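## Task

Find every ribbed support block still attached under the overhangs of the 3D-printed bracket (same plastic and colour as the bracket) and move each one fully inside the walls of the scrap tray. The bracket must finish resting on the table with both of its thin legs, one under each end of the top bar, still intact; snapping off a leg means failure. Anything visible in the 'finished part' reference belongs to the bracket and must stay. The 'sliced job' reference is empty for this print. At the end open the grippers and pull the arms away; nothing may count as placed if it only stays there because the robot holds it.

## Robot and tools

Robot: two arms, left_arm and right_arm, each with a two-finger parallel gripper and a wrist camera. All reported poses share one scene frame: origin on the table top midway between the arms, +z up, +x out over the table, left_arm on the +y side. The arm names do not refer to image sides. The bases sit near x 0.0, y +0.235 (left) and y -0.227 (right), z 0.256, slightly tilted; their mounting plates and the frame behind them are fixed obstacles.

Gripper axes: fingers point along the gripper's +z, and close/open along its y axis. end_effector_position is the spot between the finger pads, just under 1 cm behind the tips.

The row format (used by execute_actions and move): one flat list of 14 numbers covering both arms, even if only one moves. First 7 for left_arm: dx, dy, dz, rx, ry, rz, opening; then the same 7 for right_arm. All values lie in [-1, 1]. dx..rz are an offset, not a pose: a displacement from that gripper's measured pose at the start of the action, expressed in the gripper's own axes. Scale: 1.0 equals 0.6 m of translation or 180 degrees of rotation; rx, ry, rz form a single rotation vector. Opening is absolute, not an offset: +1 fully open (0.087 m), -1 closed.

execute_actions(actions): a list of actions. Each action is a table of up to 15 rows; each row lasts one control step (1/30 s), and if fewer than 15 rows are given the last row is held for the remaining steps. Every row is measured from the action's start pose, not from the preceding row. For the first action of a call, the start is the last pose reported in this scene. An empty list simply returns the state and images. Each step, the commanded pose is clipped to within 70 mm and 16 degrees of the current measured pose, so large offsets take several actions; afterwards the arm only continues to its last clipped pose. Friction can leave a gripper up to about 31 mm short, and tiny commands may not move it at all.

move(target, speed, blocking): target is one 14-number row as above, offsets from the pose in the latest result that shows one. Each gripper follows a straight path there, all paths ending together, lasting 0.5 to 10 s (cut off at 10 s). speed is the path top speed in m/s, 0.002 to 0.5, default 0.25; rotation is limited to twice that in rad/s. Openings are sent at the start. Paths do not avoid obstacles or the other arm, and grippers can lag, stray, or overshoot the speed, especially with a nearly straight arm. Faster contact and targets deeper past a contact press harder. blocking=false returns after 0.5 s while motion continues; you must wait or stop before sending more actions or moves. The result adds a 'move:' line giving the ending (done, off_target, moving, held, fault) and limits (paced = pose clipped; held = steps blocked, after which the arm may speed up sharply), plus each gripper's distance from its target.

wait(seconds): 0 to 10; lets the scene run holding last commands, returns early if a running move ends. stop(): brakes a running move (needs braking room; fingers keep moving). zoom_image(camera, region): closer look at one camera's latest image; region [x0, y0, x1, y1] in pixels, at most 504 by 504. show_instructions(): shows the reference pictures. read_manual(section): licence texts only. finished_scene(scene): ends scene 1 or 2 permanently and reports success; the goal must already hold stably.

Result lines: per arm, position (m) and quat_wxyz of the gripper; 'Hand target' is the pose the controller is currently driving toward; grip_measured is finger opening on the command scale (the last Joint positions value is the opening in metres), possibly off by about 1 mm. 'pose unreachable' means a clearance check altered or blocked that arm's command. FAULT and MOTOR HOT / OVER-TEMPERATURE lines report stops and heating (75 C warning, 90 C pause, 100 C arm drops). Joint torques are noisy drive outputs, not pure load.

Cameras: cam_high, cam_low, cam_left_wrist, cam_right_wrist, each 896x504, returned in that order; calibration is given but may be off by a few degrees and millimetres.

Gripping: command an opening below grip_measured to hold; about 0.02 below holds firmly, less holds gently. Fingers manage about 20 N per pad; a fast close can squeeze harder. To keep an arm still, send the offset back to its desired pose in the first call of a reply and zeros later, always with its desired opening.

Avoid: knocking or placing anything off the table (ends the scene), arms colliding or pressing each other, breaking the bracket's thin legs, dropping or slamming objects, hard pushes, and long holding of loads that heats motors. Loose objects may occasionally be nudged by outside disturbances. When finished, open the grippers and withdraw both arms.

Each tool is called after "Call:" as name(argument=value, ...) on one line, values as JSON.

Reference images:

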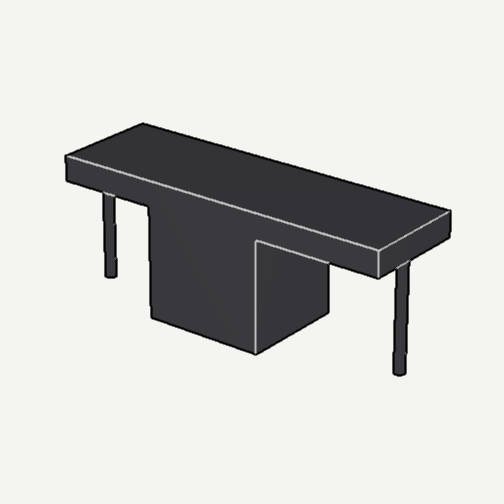

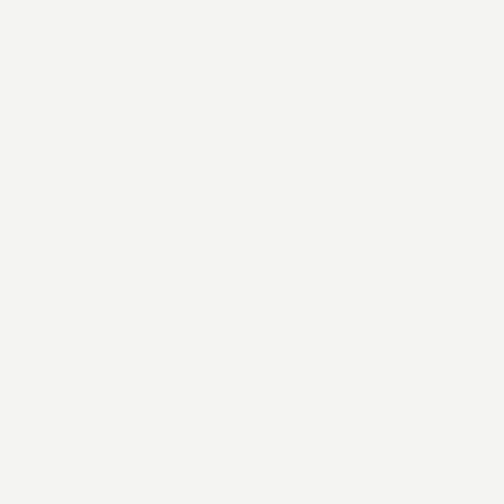

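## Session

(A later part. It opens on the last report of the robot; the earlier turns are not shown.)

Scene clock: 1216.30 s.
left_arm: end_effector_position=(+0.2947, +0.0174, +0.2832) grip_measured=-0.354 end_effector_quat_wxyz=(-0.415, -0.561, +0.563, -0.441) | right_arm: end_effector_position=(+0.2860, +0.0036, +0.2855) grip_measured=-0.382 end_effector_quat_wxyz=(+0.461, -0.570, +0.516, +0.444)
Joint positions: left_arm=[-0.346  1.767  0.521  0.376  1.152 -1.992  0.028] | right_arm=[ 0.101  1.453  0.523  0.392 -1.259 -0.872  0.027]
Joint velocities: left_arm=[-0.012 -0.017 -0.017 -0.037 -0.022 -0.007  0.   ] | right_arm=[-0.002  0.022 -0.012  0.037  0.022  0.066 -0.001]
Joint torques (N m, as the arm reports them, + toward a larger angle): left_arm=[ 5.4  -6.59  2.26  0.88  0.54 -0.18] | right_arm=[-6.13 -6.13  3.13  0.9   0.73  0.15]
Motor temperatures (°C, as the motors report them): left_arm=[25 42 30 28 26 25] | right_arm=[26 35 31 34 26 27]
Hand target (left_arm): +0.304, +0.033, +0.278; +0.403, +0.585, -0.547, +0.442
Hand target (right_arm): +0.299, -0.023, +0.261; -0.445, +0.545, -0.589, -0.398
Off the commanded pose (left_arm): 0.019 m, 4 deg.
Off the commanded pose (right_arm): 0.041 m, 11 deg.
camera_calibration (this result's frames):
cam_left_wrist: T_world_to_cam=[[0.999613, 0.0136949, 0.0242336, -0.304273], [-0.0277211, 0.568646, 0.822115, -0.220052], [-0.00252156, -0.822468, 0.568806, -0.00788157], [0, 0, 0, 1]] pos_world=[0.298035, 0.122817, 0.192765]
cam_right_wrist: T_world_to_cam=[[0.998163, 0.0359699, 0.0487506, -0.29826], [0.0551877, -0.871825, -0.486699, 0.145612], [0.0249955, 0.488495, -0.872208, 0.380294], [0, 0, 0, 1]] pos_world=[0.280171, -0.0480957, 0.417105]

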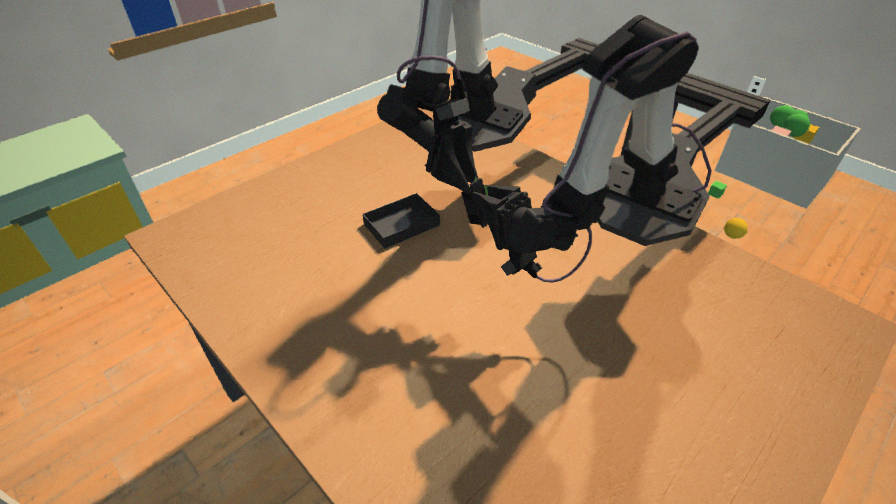

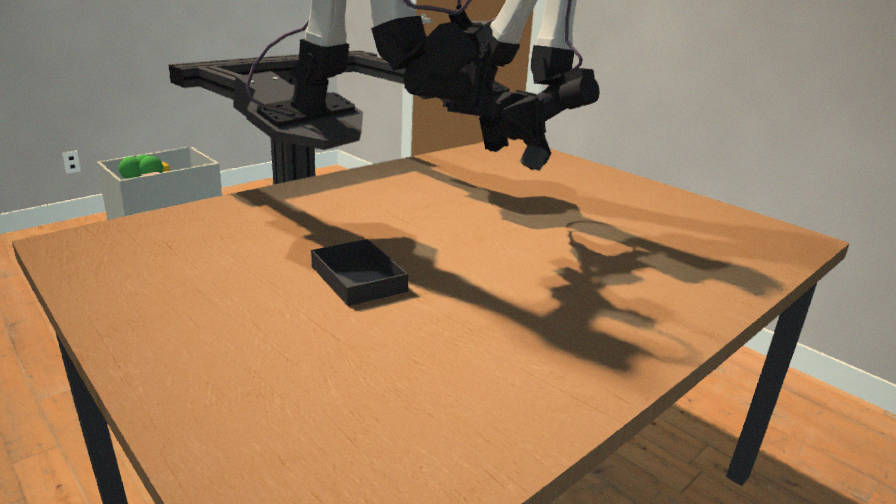

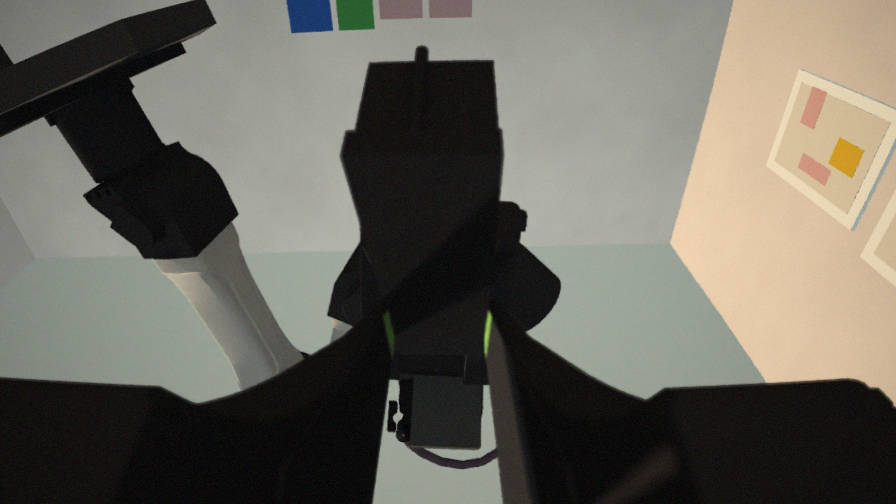

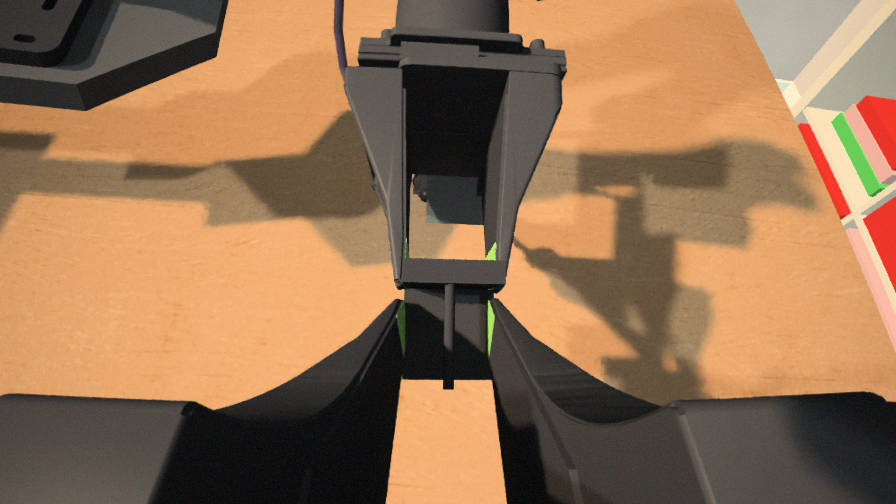

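Call:
execute_actions(actions=[[[-0.0176,-0.0182,-0.0252,0.0174,-0.0073,-0.0113,-0.40,0.0531,-0.0224,-0.0365,0.0378,0.0391,0.026,-0.43],[-0.0181,-0.0187,-0.0258,0.0178,-0.0075,-0.0116,-0.40,0.0544,-0.023,-0.0374,0.0387,0.0401,0.0266,-0.43],[-0.0185,-0.0191,-0.0264,0.0182,-0.0077,-0.0119,-0.40,0.0556,-0.0235,-0.0383,0.0396,0.041,0.0272,-0.43],[-0.019,-0.0196,-0.0272,0.0187,-0.0079,-0.0122,-0.40,0.0572,-0.0242,-0.0394,0.0407,0.0422,0.028,-0.43],[-0.0195,-0.0202,-0.0279,0.0193,-0.0081,-0.0126,-0.40,0.0588,-0.0248,-0.0405,0.0419,0.0433,0.0287,-0.43],[-0.0201,-0.0207,-0.0287,0.0198,-0.0083,-0.0129,-0.40,0.0604,-0.0255,-0.0415,0.043,0.0445,0.0295,-0.43],[-0.0206,-0.0213,-0.0294,0.0203,-0.0085,-0.0132,-0.40,0.0619,-0.0262,-0.0426,0.0441,0.0457,0.0303,-0.43],[-0.0211,-0.0218,-0.0302,0.0208,-0.0087,-0.0136,-0.40,0.0635,-0.0268,-0.0437,0.0452,0.0468,0.0311,-0.43],[-0.0216,-0.0224,-0.0309,0.0213,-0.009,-0.0139,-0.40,0.0651,-0.0275,-0.0448,0.0464,0.048,0.0318,-0.43],[-0.0222,-0.0229,-0.0317,0.0218,-0.0092,-0.0142,-0.40,0.0667,-0.0282,-0.0459,0.0475,0.0492,0.0326,-0.43],[-0.0227,-0.0234,-0.0324,0.0224,-0.0094,-0.0146,-0.40,0.0683,-0.0288,-0.047,0.0486,0.0503,0.0334,-0.43],[-0.0232,-0.024,-0.0332,0.0229,-0.0096,-0.0149,-0.40,0.0698,-0.0295,-0.0481,0.0497,0.0515,0.0341,-0.43],[-0.0237,-0.0245,-0.0339,0.0234,-0.0098,-0.0153,-0.40,0.0714,-0.0302,-0.0492,0.0509,0.0527,0.0349,-0.43],[-0.0242,-0.025,-0.0345,0.0238,-0.01,-0.0155,-0.40,0.0727,-0.0307,-0.05,0.0518,0.0536,0.0355,-0.43]]])

Scene clock: 1225.10 s.
left_arm: end_effector_position=(+0.2961, +0.0188, +0.2835) grip_measured=-0.354 end_effector_quat_wxyz=(-0.416, -0.564, +0.560, -0.442) | right_arm: end_effector_position=(+0.2876, +0.0036, +0.2859) grip_measured=-0.387 end_effector_quat_wxyz=(+0.461, -0.566, +0.520, +0.444)
Joint positions: left_arm=[-0.34   1.767  0.521  0.378  1.156 -1.999  0.028] | right_arm=[ 0.101  1.453  0.523  0.405 -1.253 -0.851  0.027]
Joint velocities: left_arm=[-0.002 -0.012 -0.002  0.037 -0.007 -0.037 -0.   ] | right_arm=[-0.017 -0.012 -0.022 -0.007  0.051  0.007 -0.   ]
Joint torques (N m, as the arm reports them, + toward a larger angle): left_arm=[ 7.7  -6.76  1.88  0.86  0.48 -0.13] | right_arm=[-7.98 -6.43  2.23  0.75  1.26  0.12]
Motor temperatures (°C, as the motors report them): left_arm=[26 42 30 28 26 25] | right_arm=[26 35 31 33 26 27]
Hand target (left_arm): +0.309, +0.041, +0.275; +0.396, +0.597, -0.539, +0.443
Hand target (right_arm): +0.304, -0.033, +0.253; -0.438, +0.533, -0.616, -0.380
Off the commanded pose (left_arm): 0.028 m, 5 deg.
Off the commanded pose (right_arm): 0.056 m, 14 deg.
camera_calibration (this result's frames):
cam_left_wrist: T_world_to_cam=[[0.999626, 0.0195442, 0.0191029, -0.304316], [-0.0268403, 0.570424, 0.820912, -0.221029], [0.00514729, -0.821118, 0.570735, -0.00971842], [0, 0, 0, 1]] pos_world=[0.29832, 0.124048, 0.192805]
cam_right_wrist: T_world_to_cam=[[0.998776, 0.0274078, 0.0411666, -0.297817], [0.0439716, -0.873112, -0.485533, 0.148632], [0.0226357, 0.486749, -0.873249, 0.381557], [0, 0, 0, 1]] pos_world=[0.282281, -0.0477875, 0.41762]

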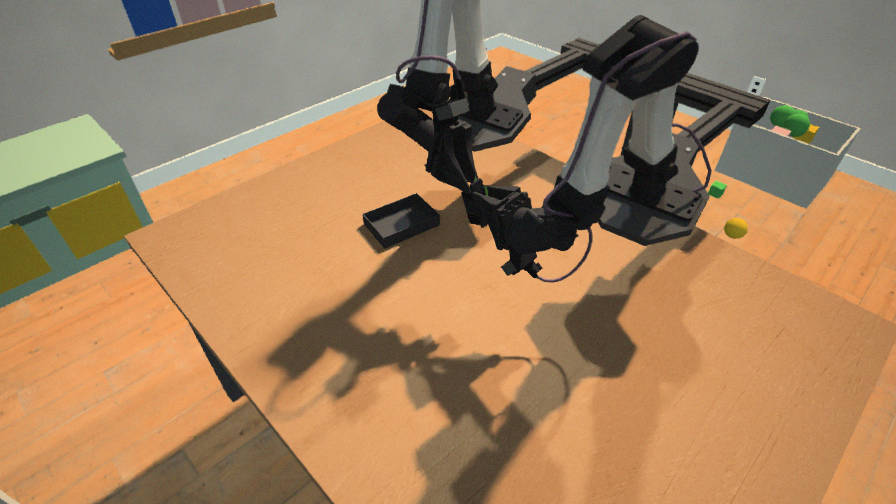

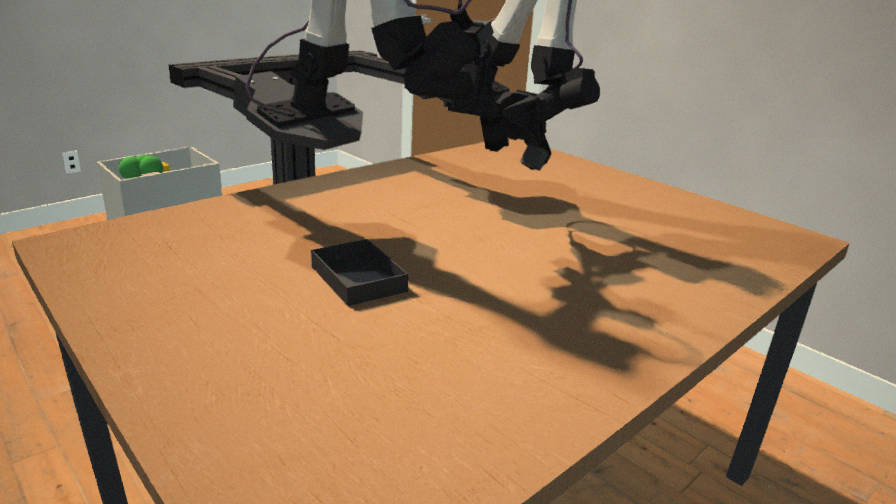

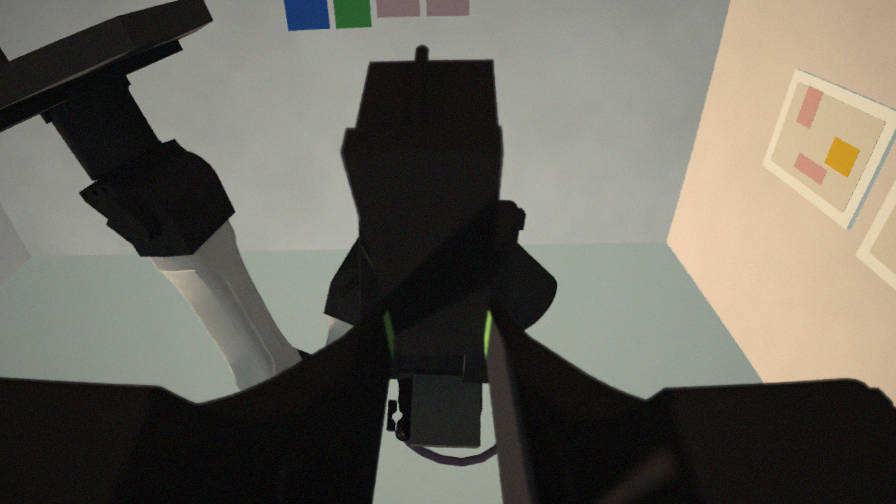

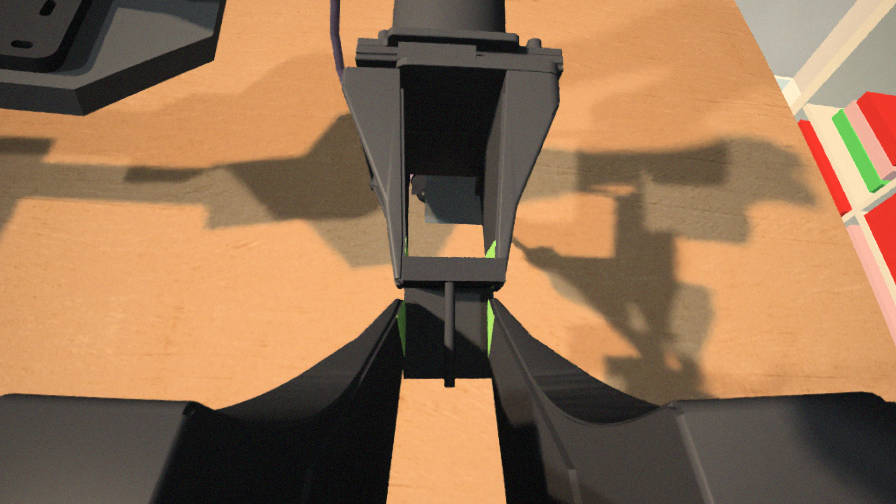

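Call:
zoom_image(camera="cam_right_wrist", region=[380, 240, 520, 400])

Region (380, 240, 520, 400) of cam_right_wrist's 896x504 image, scaled by 3.150, with more detail than that image has; it fills the left 441 columns of this view, and the rest is white.

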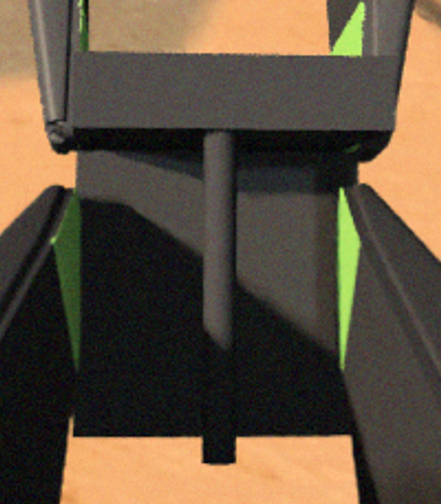

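Call:
zoom_image(camera="cam_high", region=[440, 160, 540, 260])

Call:
zoom_image(camera="cam_low", region=[440, 70, 560, 170])

Region (440, 160, 540, 260) of cam_high's 896x504 image, scaled by 5.040, with more detail than that image has.

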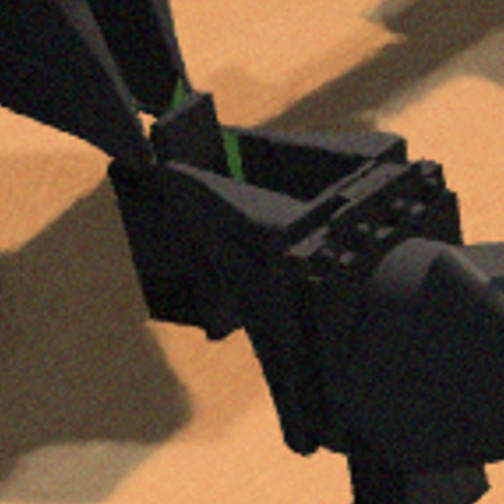

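Region (440, 70, 560, 170) of cam_low's 896x504 image, scaled by 4.200, with more detail than that image has.

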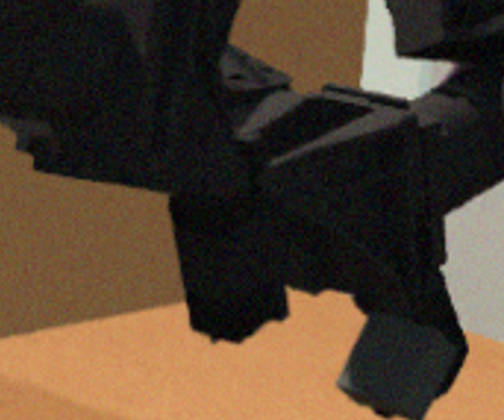

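Call:
execute_actions(actions=[[[-0.018,-0.019,-0.026,0.018,-0.0075,-0.0116,-0.40,0.0545,-0.023,-0.0375,0.039,0.04,0.0266,-0.43],[-0.012,-0.0125,-0.017,0.012,-0.005,-0.0078,-0.40,0.036,-0.015,-0.025,0.026,0.027,0.018,-0.43],[-0.006,-0.006,-0.0086,0.006,-0.0025,-0.004,-0.40,0.018,-0.0077,-0.0125,0.013,0.013,0.009,-0.43],[0,0,0,0,0,0,-0.40,0,0,0,0,0,0,-0.43],[0,0,0,0,0,0,-0.40,0,0,0,0,0,0,-0.43],[0,0,0,0,0,0,-0.40,0,0,0,0,0,0,-0.43],[0,0,0,0,0,0,-0.40,0,0,0,0,0,0,-0.38],[0,0,0,0,0,0,-0.40,0,0,0,0,0,0,-0.3],[0,0,0,0,0,0,-0.40,0,0,0,0,0,0,-0.2],[0,0,0,0,0,0,-0.40,0,0,0,0,0,0,-0.1],[0,0,0,0,0,0,-0.40,0,0,0,0,0,0,0.0],[0,0,0,0,0,0,-0.40,0,0,0,0,0,0,0.1]]])

Call:
move(target=[0, 0, 0, 0, 0, 0, -0.40, 0.03, 0, -0.085, 0, 0, 0, 0.1], speed=0.1)

Scene clock: 1275.70 s.
left_arm: end_effector_position=(+0.2951, +0.0178, +0.2849) grip_measured=-0.354 end_effector_quat_wxyz=(-0.419, -0.561, +0.560, -0.443) | right_arm: end_effector_position=(+0.2860, +0.0061, +0.2881) grip_measured=+0.099 end_effector_quat_wxyz=(+0.462, -0.568, +0.514, +0.448)
Joint positions: left_arm=[-0.344  1.767  0.521  0.38   1.162 -2.001  0.028] | right_arm=[ 0.108  1.453  0.523  0.414 -1.262 -0.847  0.048]
Joint velocities: left_arm=[ 0.002 -0.007 -0.002 -0.007  0.051 -0.066 -0.   ] | right_arm=[-0.002 -0.002  0.007  0.022  0.007 -0.051  0.001]
Joint torques (N m, as the arm reports them, + toward a larger angle): left_arm=[-0.1  -6.48  2.83  0.95  0.5  -0.13] | right_arm=[-0.69 -6.36  5.15  1.19 -0.47 -0.01]
Motor temperatures (°C, as the motors report them): left_arm=[29 43 29 29 26 25] | right_arm=[29 35 29 32 28 27]
Hand target (left_arm): +0.296, +0.019, +0.283; +0.416, +0.564, -0.560, +0.442
Hand target (right_arm): +0.287, +0.004, +0.286; -0.461, +0.566, -0.520, -0.444
Off the commanded pose (left_arm): 0.002 m, 1 deg.
Off the commanded pose (right_arm): 0.004 m, 1 deg.
camera_calibration (this result's frames):
cam_left_wrist: T_world_to_cam=[[0.999717, 0.0141679, 0.0191151, -0.303275], [-0.0237866, 0.576237, 0.816936, -0.221512], [0.000559442, -0.81716, 0.576411, -0.0117078], [0, 0, 0, 1]] pos_world=[0.297927, 0.122373, 0.193507]
cam_right_wrist: T_world_to_cam=[[0.998236, 0.0385474, 0.0451589, -0.297446], [0.0558592, -0.867521, -0.494254, 0.151011], [0.0201241, 0.495904, -0.868144, 0.38154], [0, 0, 0, 1]] pos_world=[0.280807, -0.0467358, 0.419301]

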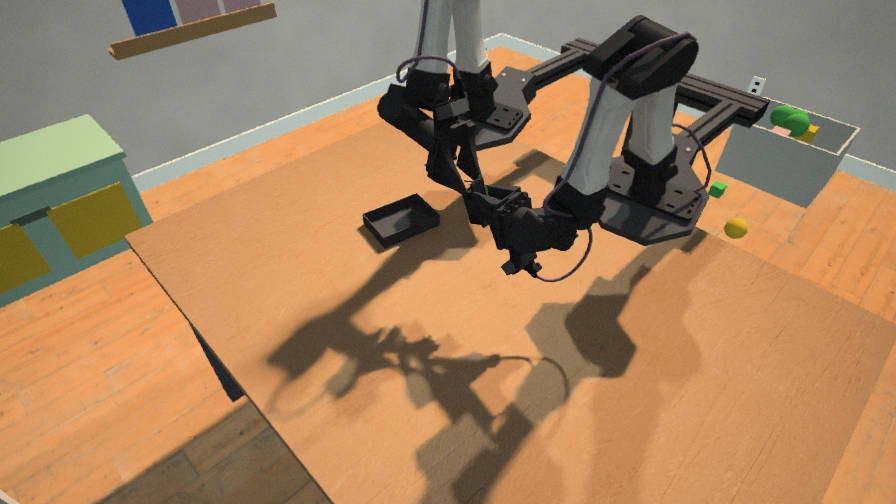

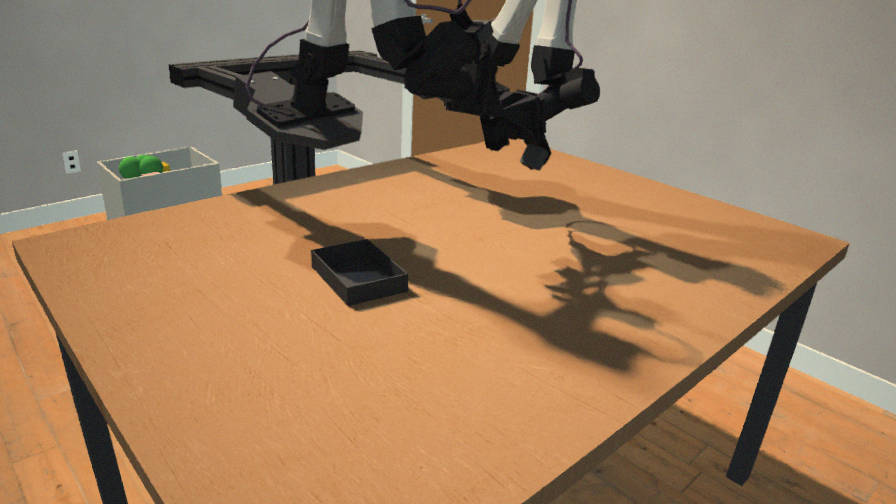

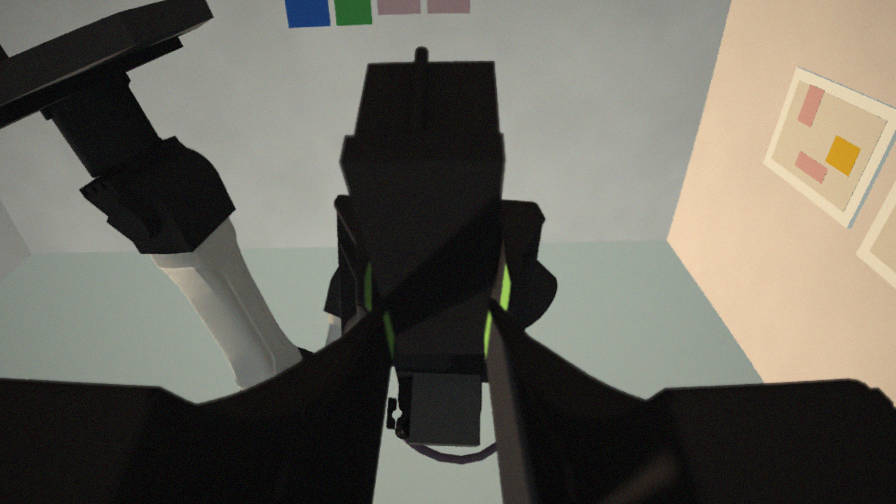

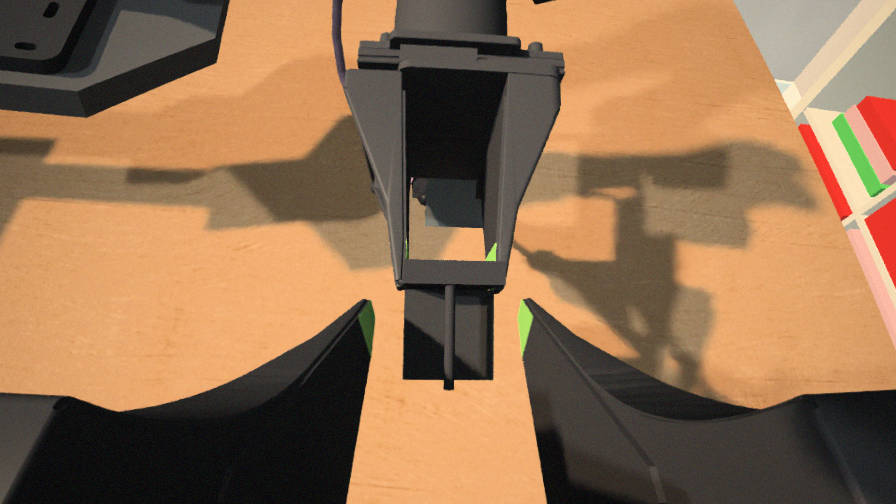

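Scene clock: 1277.27 s.
left_arm: end_effector_position=(+0.2951, +0.0178, +0.2849) grip_measured=-0.354 end_effector_quat_wxyz=(-0.419, -0.561, +0.560, -0.443) | right_arm: end_effector_position=(+0.2847, -0.0452, +0.2794) grip_measured=+0.100 end_effector_quat_wxyz=(+0.462, -0.567, +0.515, +0.447)
Joint positions: left_arm=[-0.344  1.767  0.521  0.38   1.162 -2.001  0.028] | right_arm=[-0.099  1.501  0.671 -0.328 -1.407 -1.504  0.048]
Joint velocities: left_arm=[-0.002 -0.017  0.012  0.022 -0.037 -0.022 -0.   ] | right_arm=[-0.002  0.022  0.032 -0.183  0.037 -0.198 -0.   ]
Joint torques (N m, as the arm reports them, + toward a larger angle): left_arm=[-0.5  -6.44  2.84  0.97  0.57 -0.18] | right_arm=[-1.11 -5.36  6.8   0.36 -0.76 -0.05]
Motor temperatures (°C, as the motors report them): left_arm=[28 42 29 29 26 25] | right_arm=[29 35 29 32 28 27]
Hand target (left_arm): +0.295, +0.018, +0.285; +0.419, +0.561, -0.560, +0.443
Hand target (right_arm): +0.289, -0.047, +0.279; -0.462, +0.567, -0.515, -0.447
Off the commanded pose (left_arm): 0.000 m, 0 deg.
Off the commanded pose (right_arm): 0.005 m, 0 deg.
move: done
camera_calibration (this result's frames):
cam_left_wrist: T_world_to_cam=[[0.999717, 0.0141679, 0.0191151, -0.303275], [-0.0237866, 0.576237, 0.816936, -0.221512], [0.000559442, -0.81716, 0.576411, -0.0117078], [0, 0, 0, 1]] pos_world=[0.297927, 0.122373, 0.193507]
cam_right_wrist: T_world_to_cam=[[0.998348, 0.0357796, 0.044946, -0.29387], [0.0533346, -0.867993, -0.493705, 0.10283], [0.0213483, 0.495286, -0.868467, 0.399158], [0, 0, 0, 1]] pos_world=[0.279379, -0.0979274, 0.410631]

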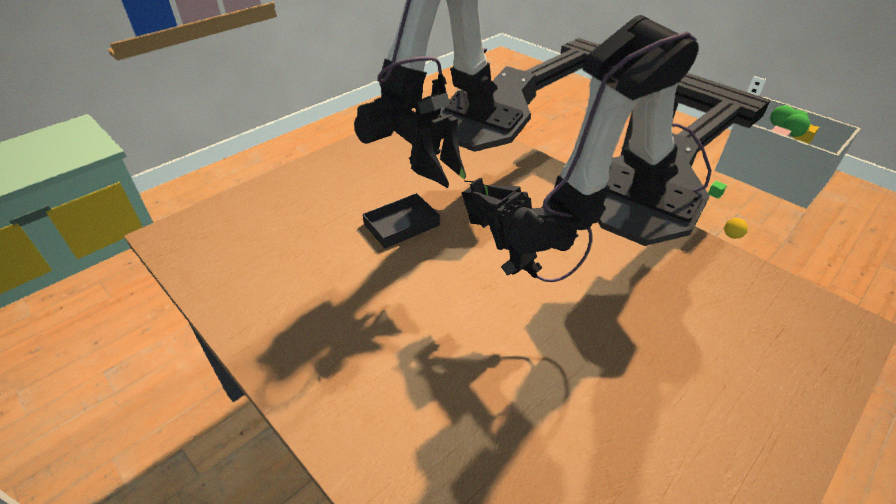

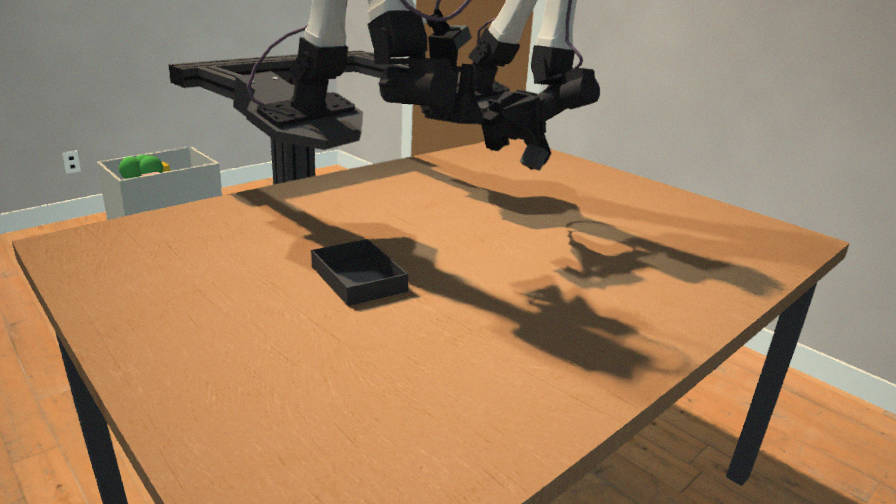

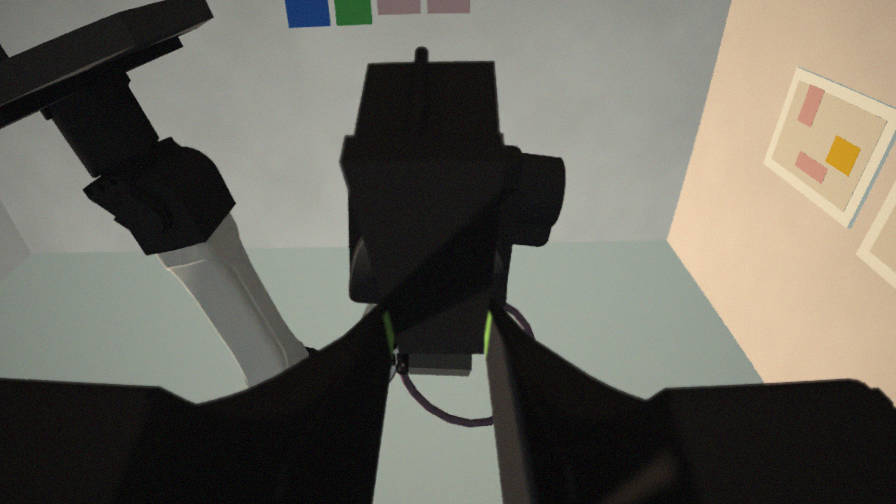

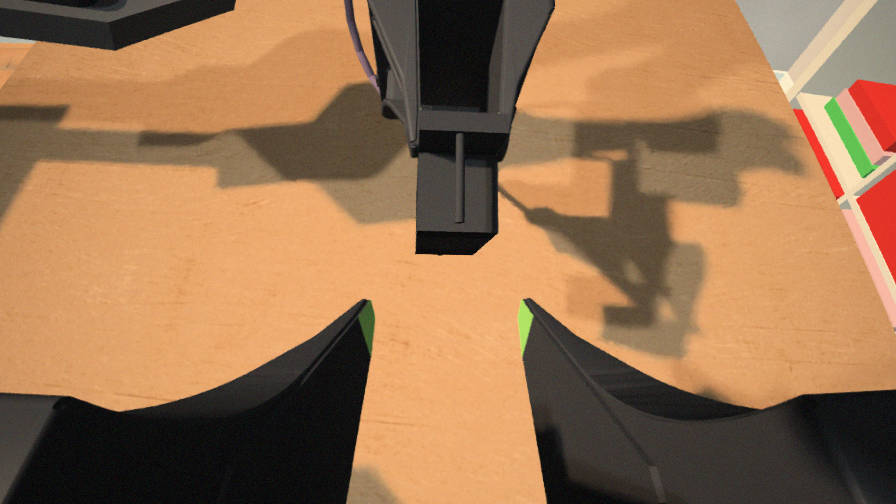

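Call:
zoom_image(camera="cam_right_wrist", region=[390, 100, 530, 270])

Region (390, 100, 530, 270) of cam_right_wrist's 896x504 image, scaled by 2.965, with more detail than that image has; it fills the left 415 columns of this view, and the rest is white.

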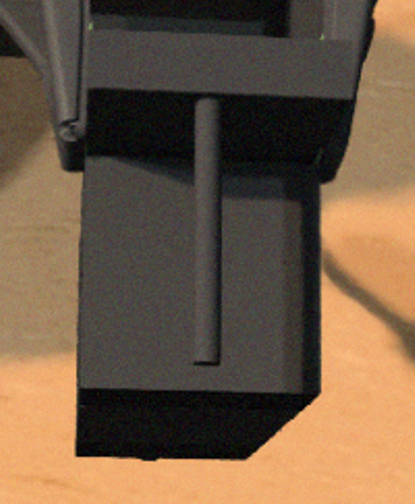

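Call:
move(target=[0, 0, 0, 0, 0, 0.5, -0.40, 0, 0, 0, 0, 0, 0, 0.1], speed=0.4)

Scene clock: 1287.03 s.
left_arm: end_effector_position=(+0.2914, +0.0204, +0.2801) grip_measured=-0.354 end_effector_quat_wxyz=(+0.013, -0.009, +0.791, -0.611) | right_arm: end_effector_position=(+0.2840, -0.0453, +0.2793) grip_measured=+0.100 end_effector_quat_wxyz=(+0.462, -0.567, +0.514, +0.448)
Joint positions: left_arm=[-0.362  1.683  0.673  0.19   1.151 -0.496  0.028] | right_arm=[-0.099  1.503  0.673 -0.341 -1.407 -1.517  0.048]
Joint velocities: left_arm=[ 0.002 -0.007 -0.002 -0.095 -0.007  0.037 -0.001] | right_arm=[-0.012 -0.002  0.017 -0.051  0.095 -0.007  0.   ]
Joint torques (N m, as the arm reports them, + toward a larger angle): left_arm=[-1.76 -8.08  6.29  0.96  0.44 -0.04] | right_arm=[-0.35 -6.72  4.57  0.55 -0.76  0.11]
Motor temperatures (°C, as the motors report them): left_arm=[28 43 29 29 26 25] | right_arm=[28 35 30 32 27 27]
Hand target (left_arm): +0.295, +0.018, +0.286; +0.017, -0.001, +0.792, -0.610
Hand target (right_arm): +0.285, -0.045, +0.279; -0.462, +0.567, -0.515, -0.447
Off the commanded pose (left_arm): 0.007 m, 1 deg.
Off the commanded pose (right_arm): 0.001 m, 0 deg.
move: done
camera_calibration (this result's frames):
cam_left_wrist: T_world_to_cam=[[0.00386681, -0.259918, 0.965623, -0.26889], [-0.665503, 0.720068, 0.196486, 0.138667], [-0.746385, -0.643385, -0.170192, 0.416459], [0, 0, 0, 1]] pos_world=[0.404162, 0.0982041, 0.303278]
cam_right_wrist: T_world_to_cam=[[0.998279, 0.03789, 0.0447532, -0.29302], [0.0550686, -0.868012, -0.493481, 0.102201], [0.0201483, 0.495096, -0.868604, 0.399438], [0, 0, 0, 1]] pos_world=[0.27884, -0.0979457, 0.410501]

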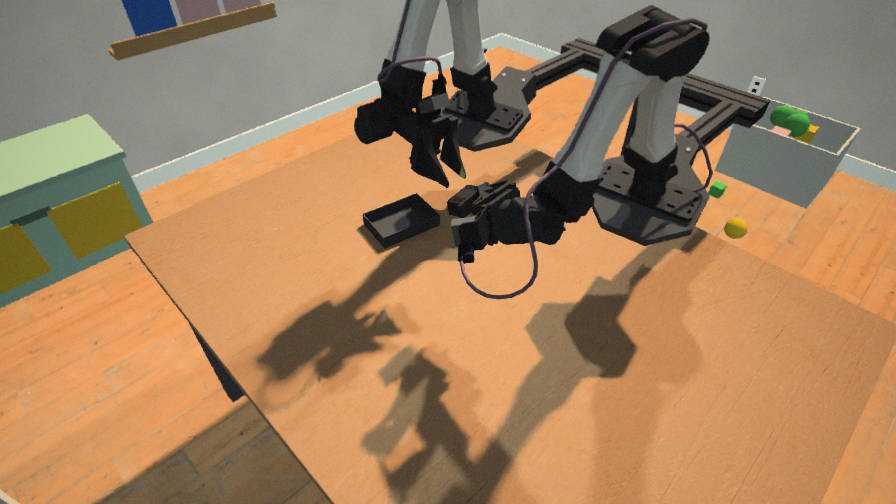

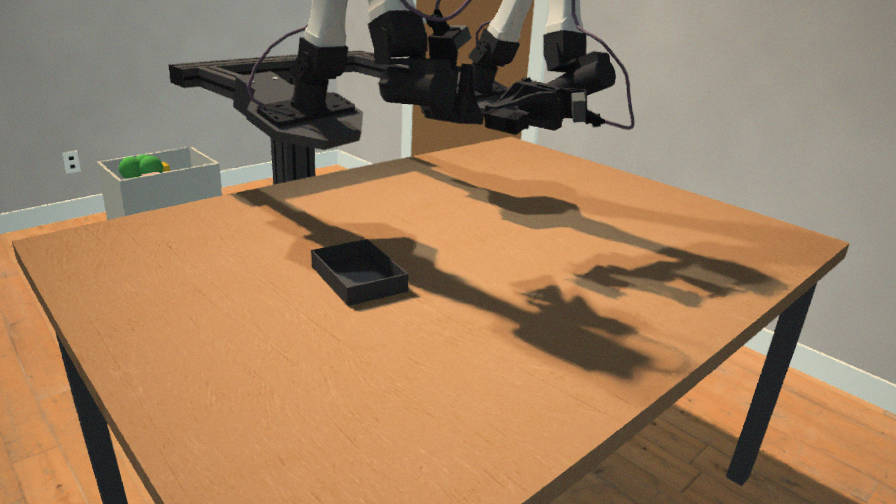

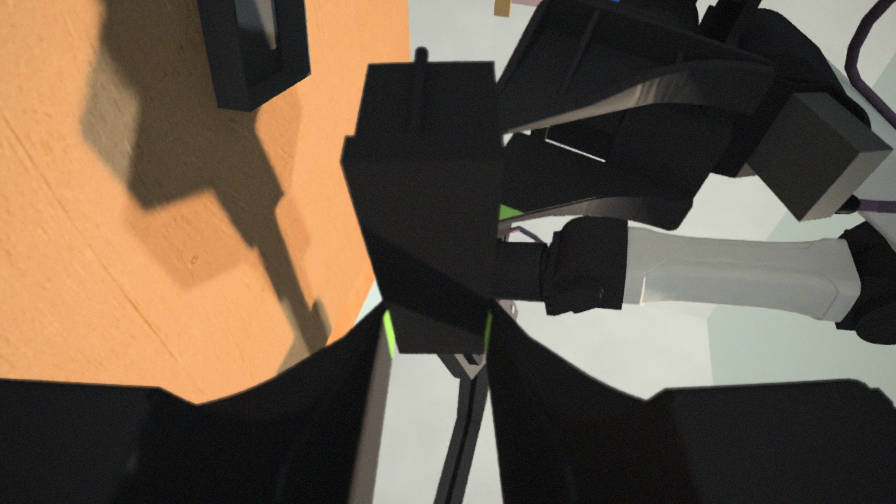

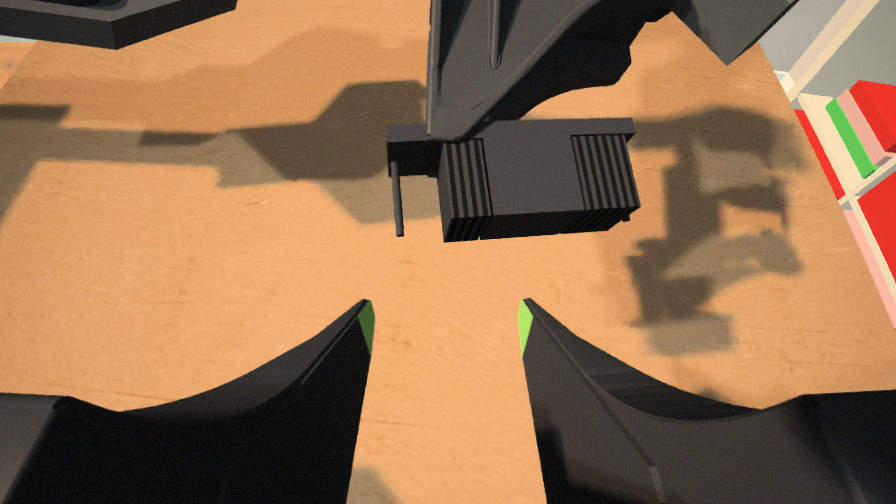

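Now a clear view. Let me zoom.

Call:
zoom_image(camera="cam_right_wrist", region=[370, 90, 660, 260])

Region (370, 90, 660, 260) of cam_right_wrist's 896x504 image, scaled by 1.738, with more detail than that image has; it fills the top 295 rows of this view, and the rest is white.

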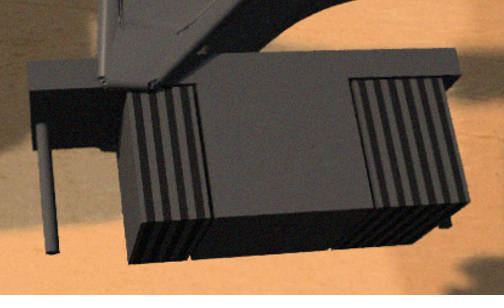

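Call:
zoom_image(camera="cam_high", region=[350, 180, 450, 260])

Call:
zoom_image(camera="cam_low", region=[300, 225, 420, 315])

Region (350, 180, 450, 260) of cam_high's 896x504 image, scaled by 5.040, with more detail than that image has; it fills the top 403 rows of this view, and the rest is white.

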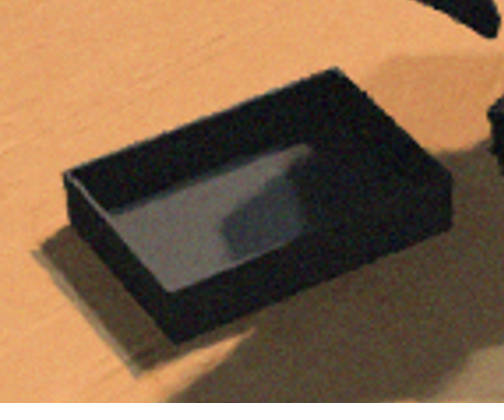

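Region (300, 225, 420, 315) of cam_low's 896x504 image, scaled by 4.200, with more detail than that image has; it fills the top 378 rows of this view, and the rest is white.

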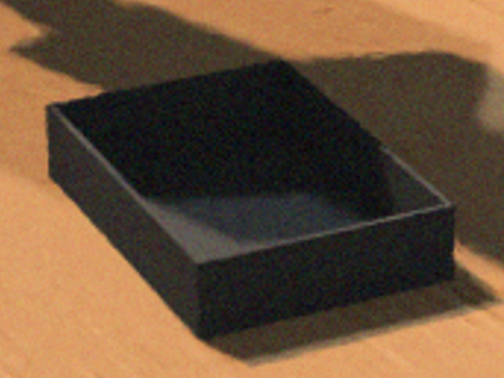

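Call:
move(target=[-0.0123, 0.1035, 0.1307, 0, 0, 0, -0.40, 0.2442, 0.0017, -0.3383, 0.332, 0.232, 0.419, -1], speed=0.35)

Scene clock: 1410.27 s.
left_arm: end_effector_position=(+0.2979, -0.0353, +0.2038) grip_measured=-0.354 end_effector_quat_wxyz=(+0.013, -0.011, +0.790, -0.612) | right_arm: end_effector_position=(+0.3009, -0.2632, +0.1712) grip_measured=-0.981 end_effector_quat_wxyz=(+0.133, +0.009, +0.982, +0.132)
Joint positions: left_arm=[-0.501  2.096  0.727  0.74   1.047 -0.71   0.028] | right_arm=[-0.485  1.601  0.736 -0.257 -0.446 -0.248  0.001]
Joint velocities: left_arm=[ 0.002  0.002  0.002 -0.007  0.081 -0.022 -0.   ] | right_arm=[-0.002  0.007  0.002 -0.037  0.066  0.022 -0.   ]
Joint torques (N m, as the arm reports them, + toward a larger angle): left_arm=[-2.26 -6.64  4.5   1.5   0.42 -0.17] | right_arm=[-2.05 -5.98  6.93  0.57 -0.19  0.12]
Motor temperatures (°C, as the motors report them): left_arm=[26 46 33 29 26 25] | right_arm=[26 36 31 30 27 27]
Hand target (left_arm): +0.301, -0.041, +0.200; +0.013, -0.010, +0.790, -0.612
Hand target (right_arm): +0.303, -0.269, +0.171; +0.127, +0.021, +0.984, +0.127
Off the commanded pose (left_arm): 0.006 m, 0 deg.
Off the commanded pose (right_arm): 0.007 m, 2 deg.
move: done
camera_calibration (this result's frames):
cam_left_wrist: T_world_to_cam=[[0.00615233, -0.256863, 0.966428, -0.210411], [-0.66754, 0.718525, 0.195224, 0.198937], [-0.744549, -0.64633, -0.167046, 0.371119], [0, 0, 0, 1]] pos_world=[0.410409, 0.0428772, 0.226504]
cam_right_wrist: T_world_to_cam=[[-0.00304845, -0.964696, -0.263348, -0.206582], [-0.817291, -0.149344, 0.556536, 0.130695], [-0.576218, 0.216929, -0.787982, 0.505551], [0, 0, 0, 1]] pos_world=[0.397493, -0.289438, 0.271225]

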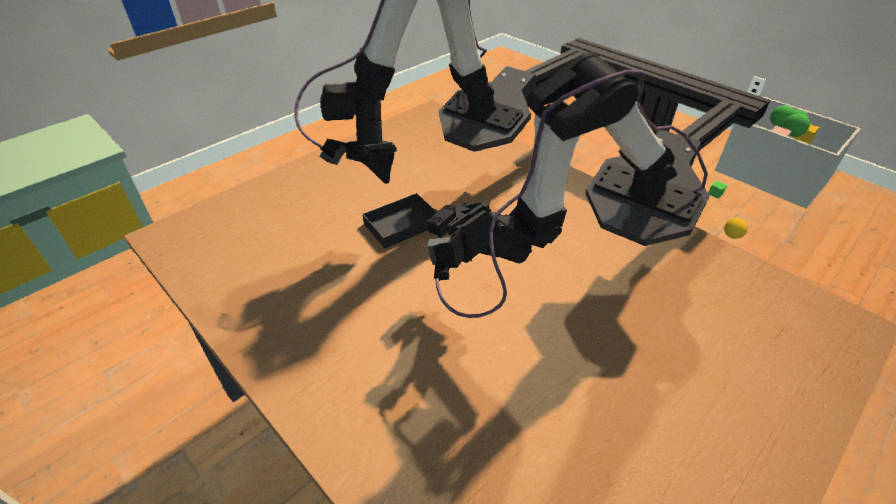

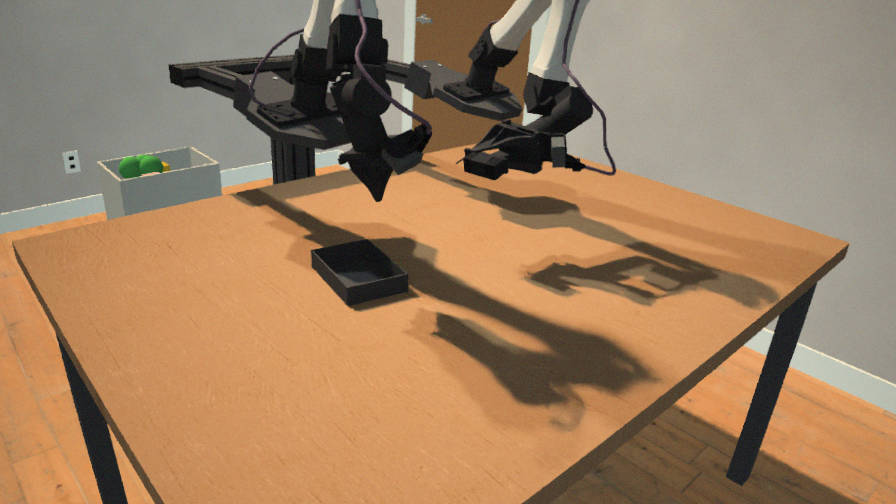

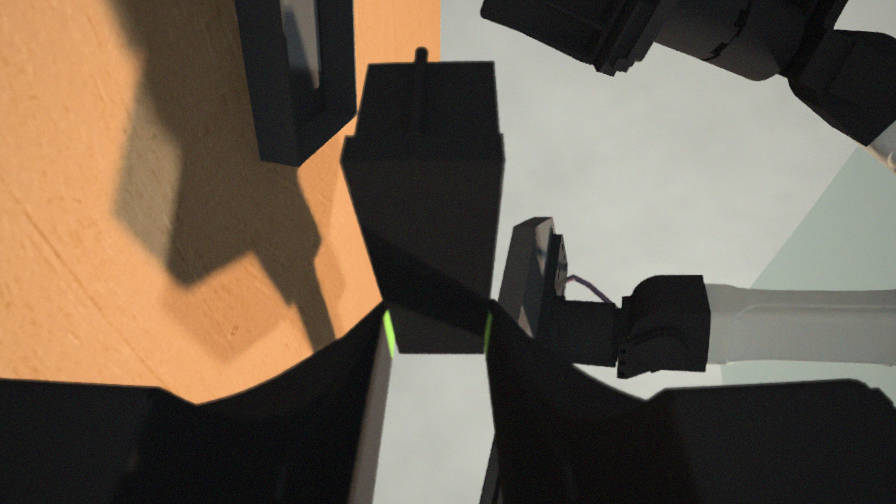

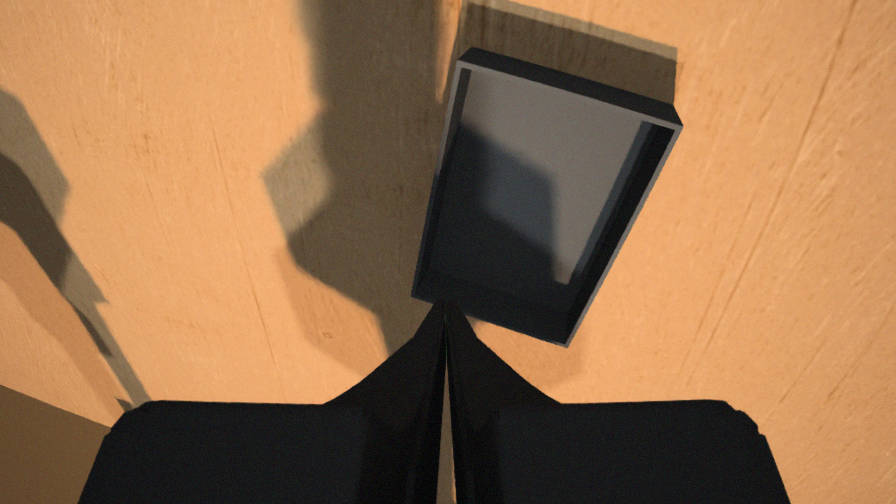

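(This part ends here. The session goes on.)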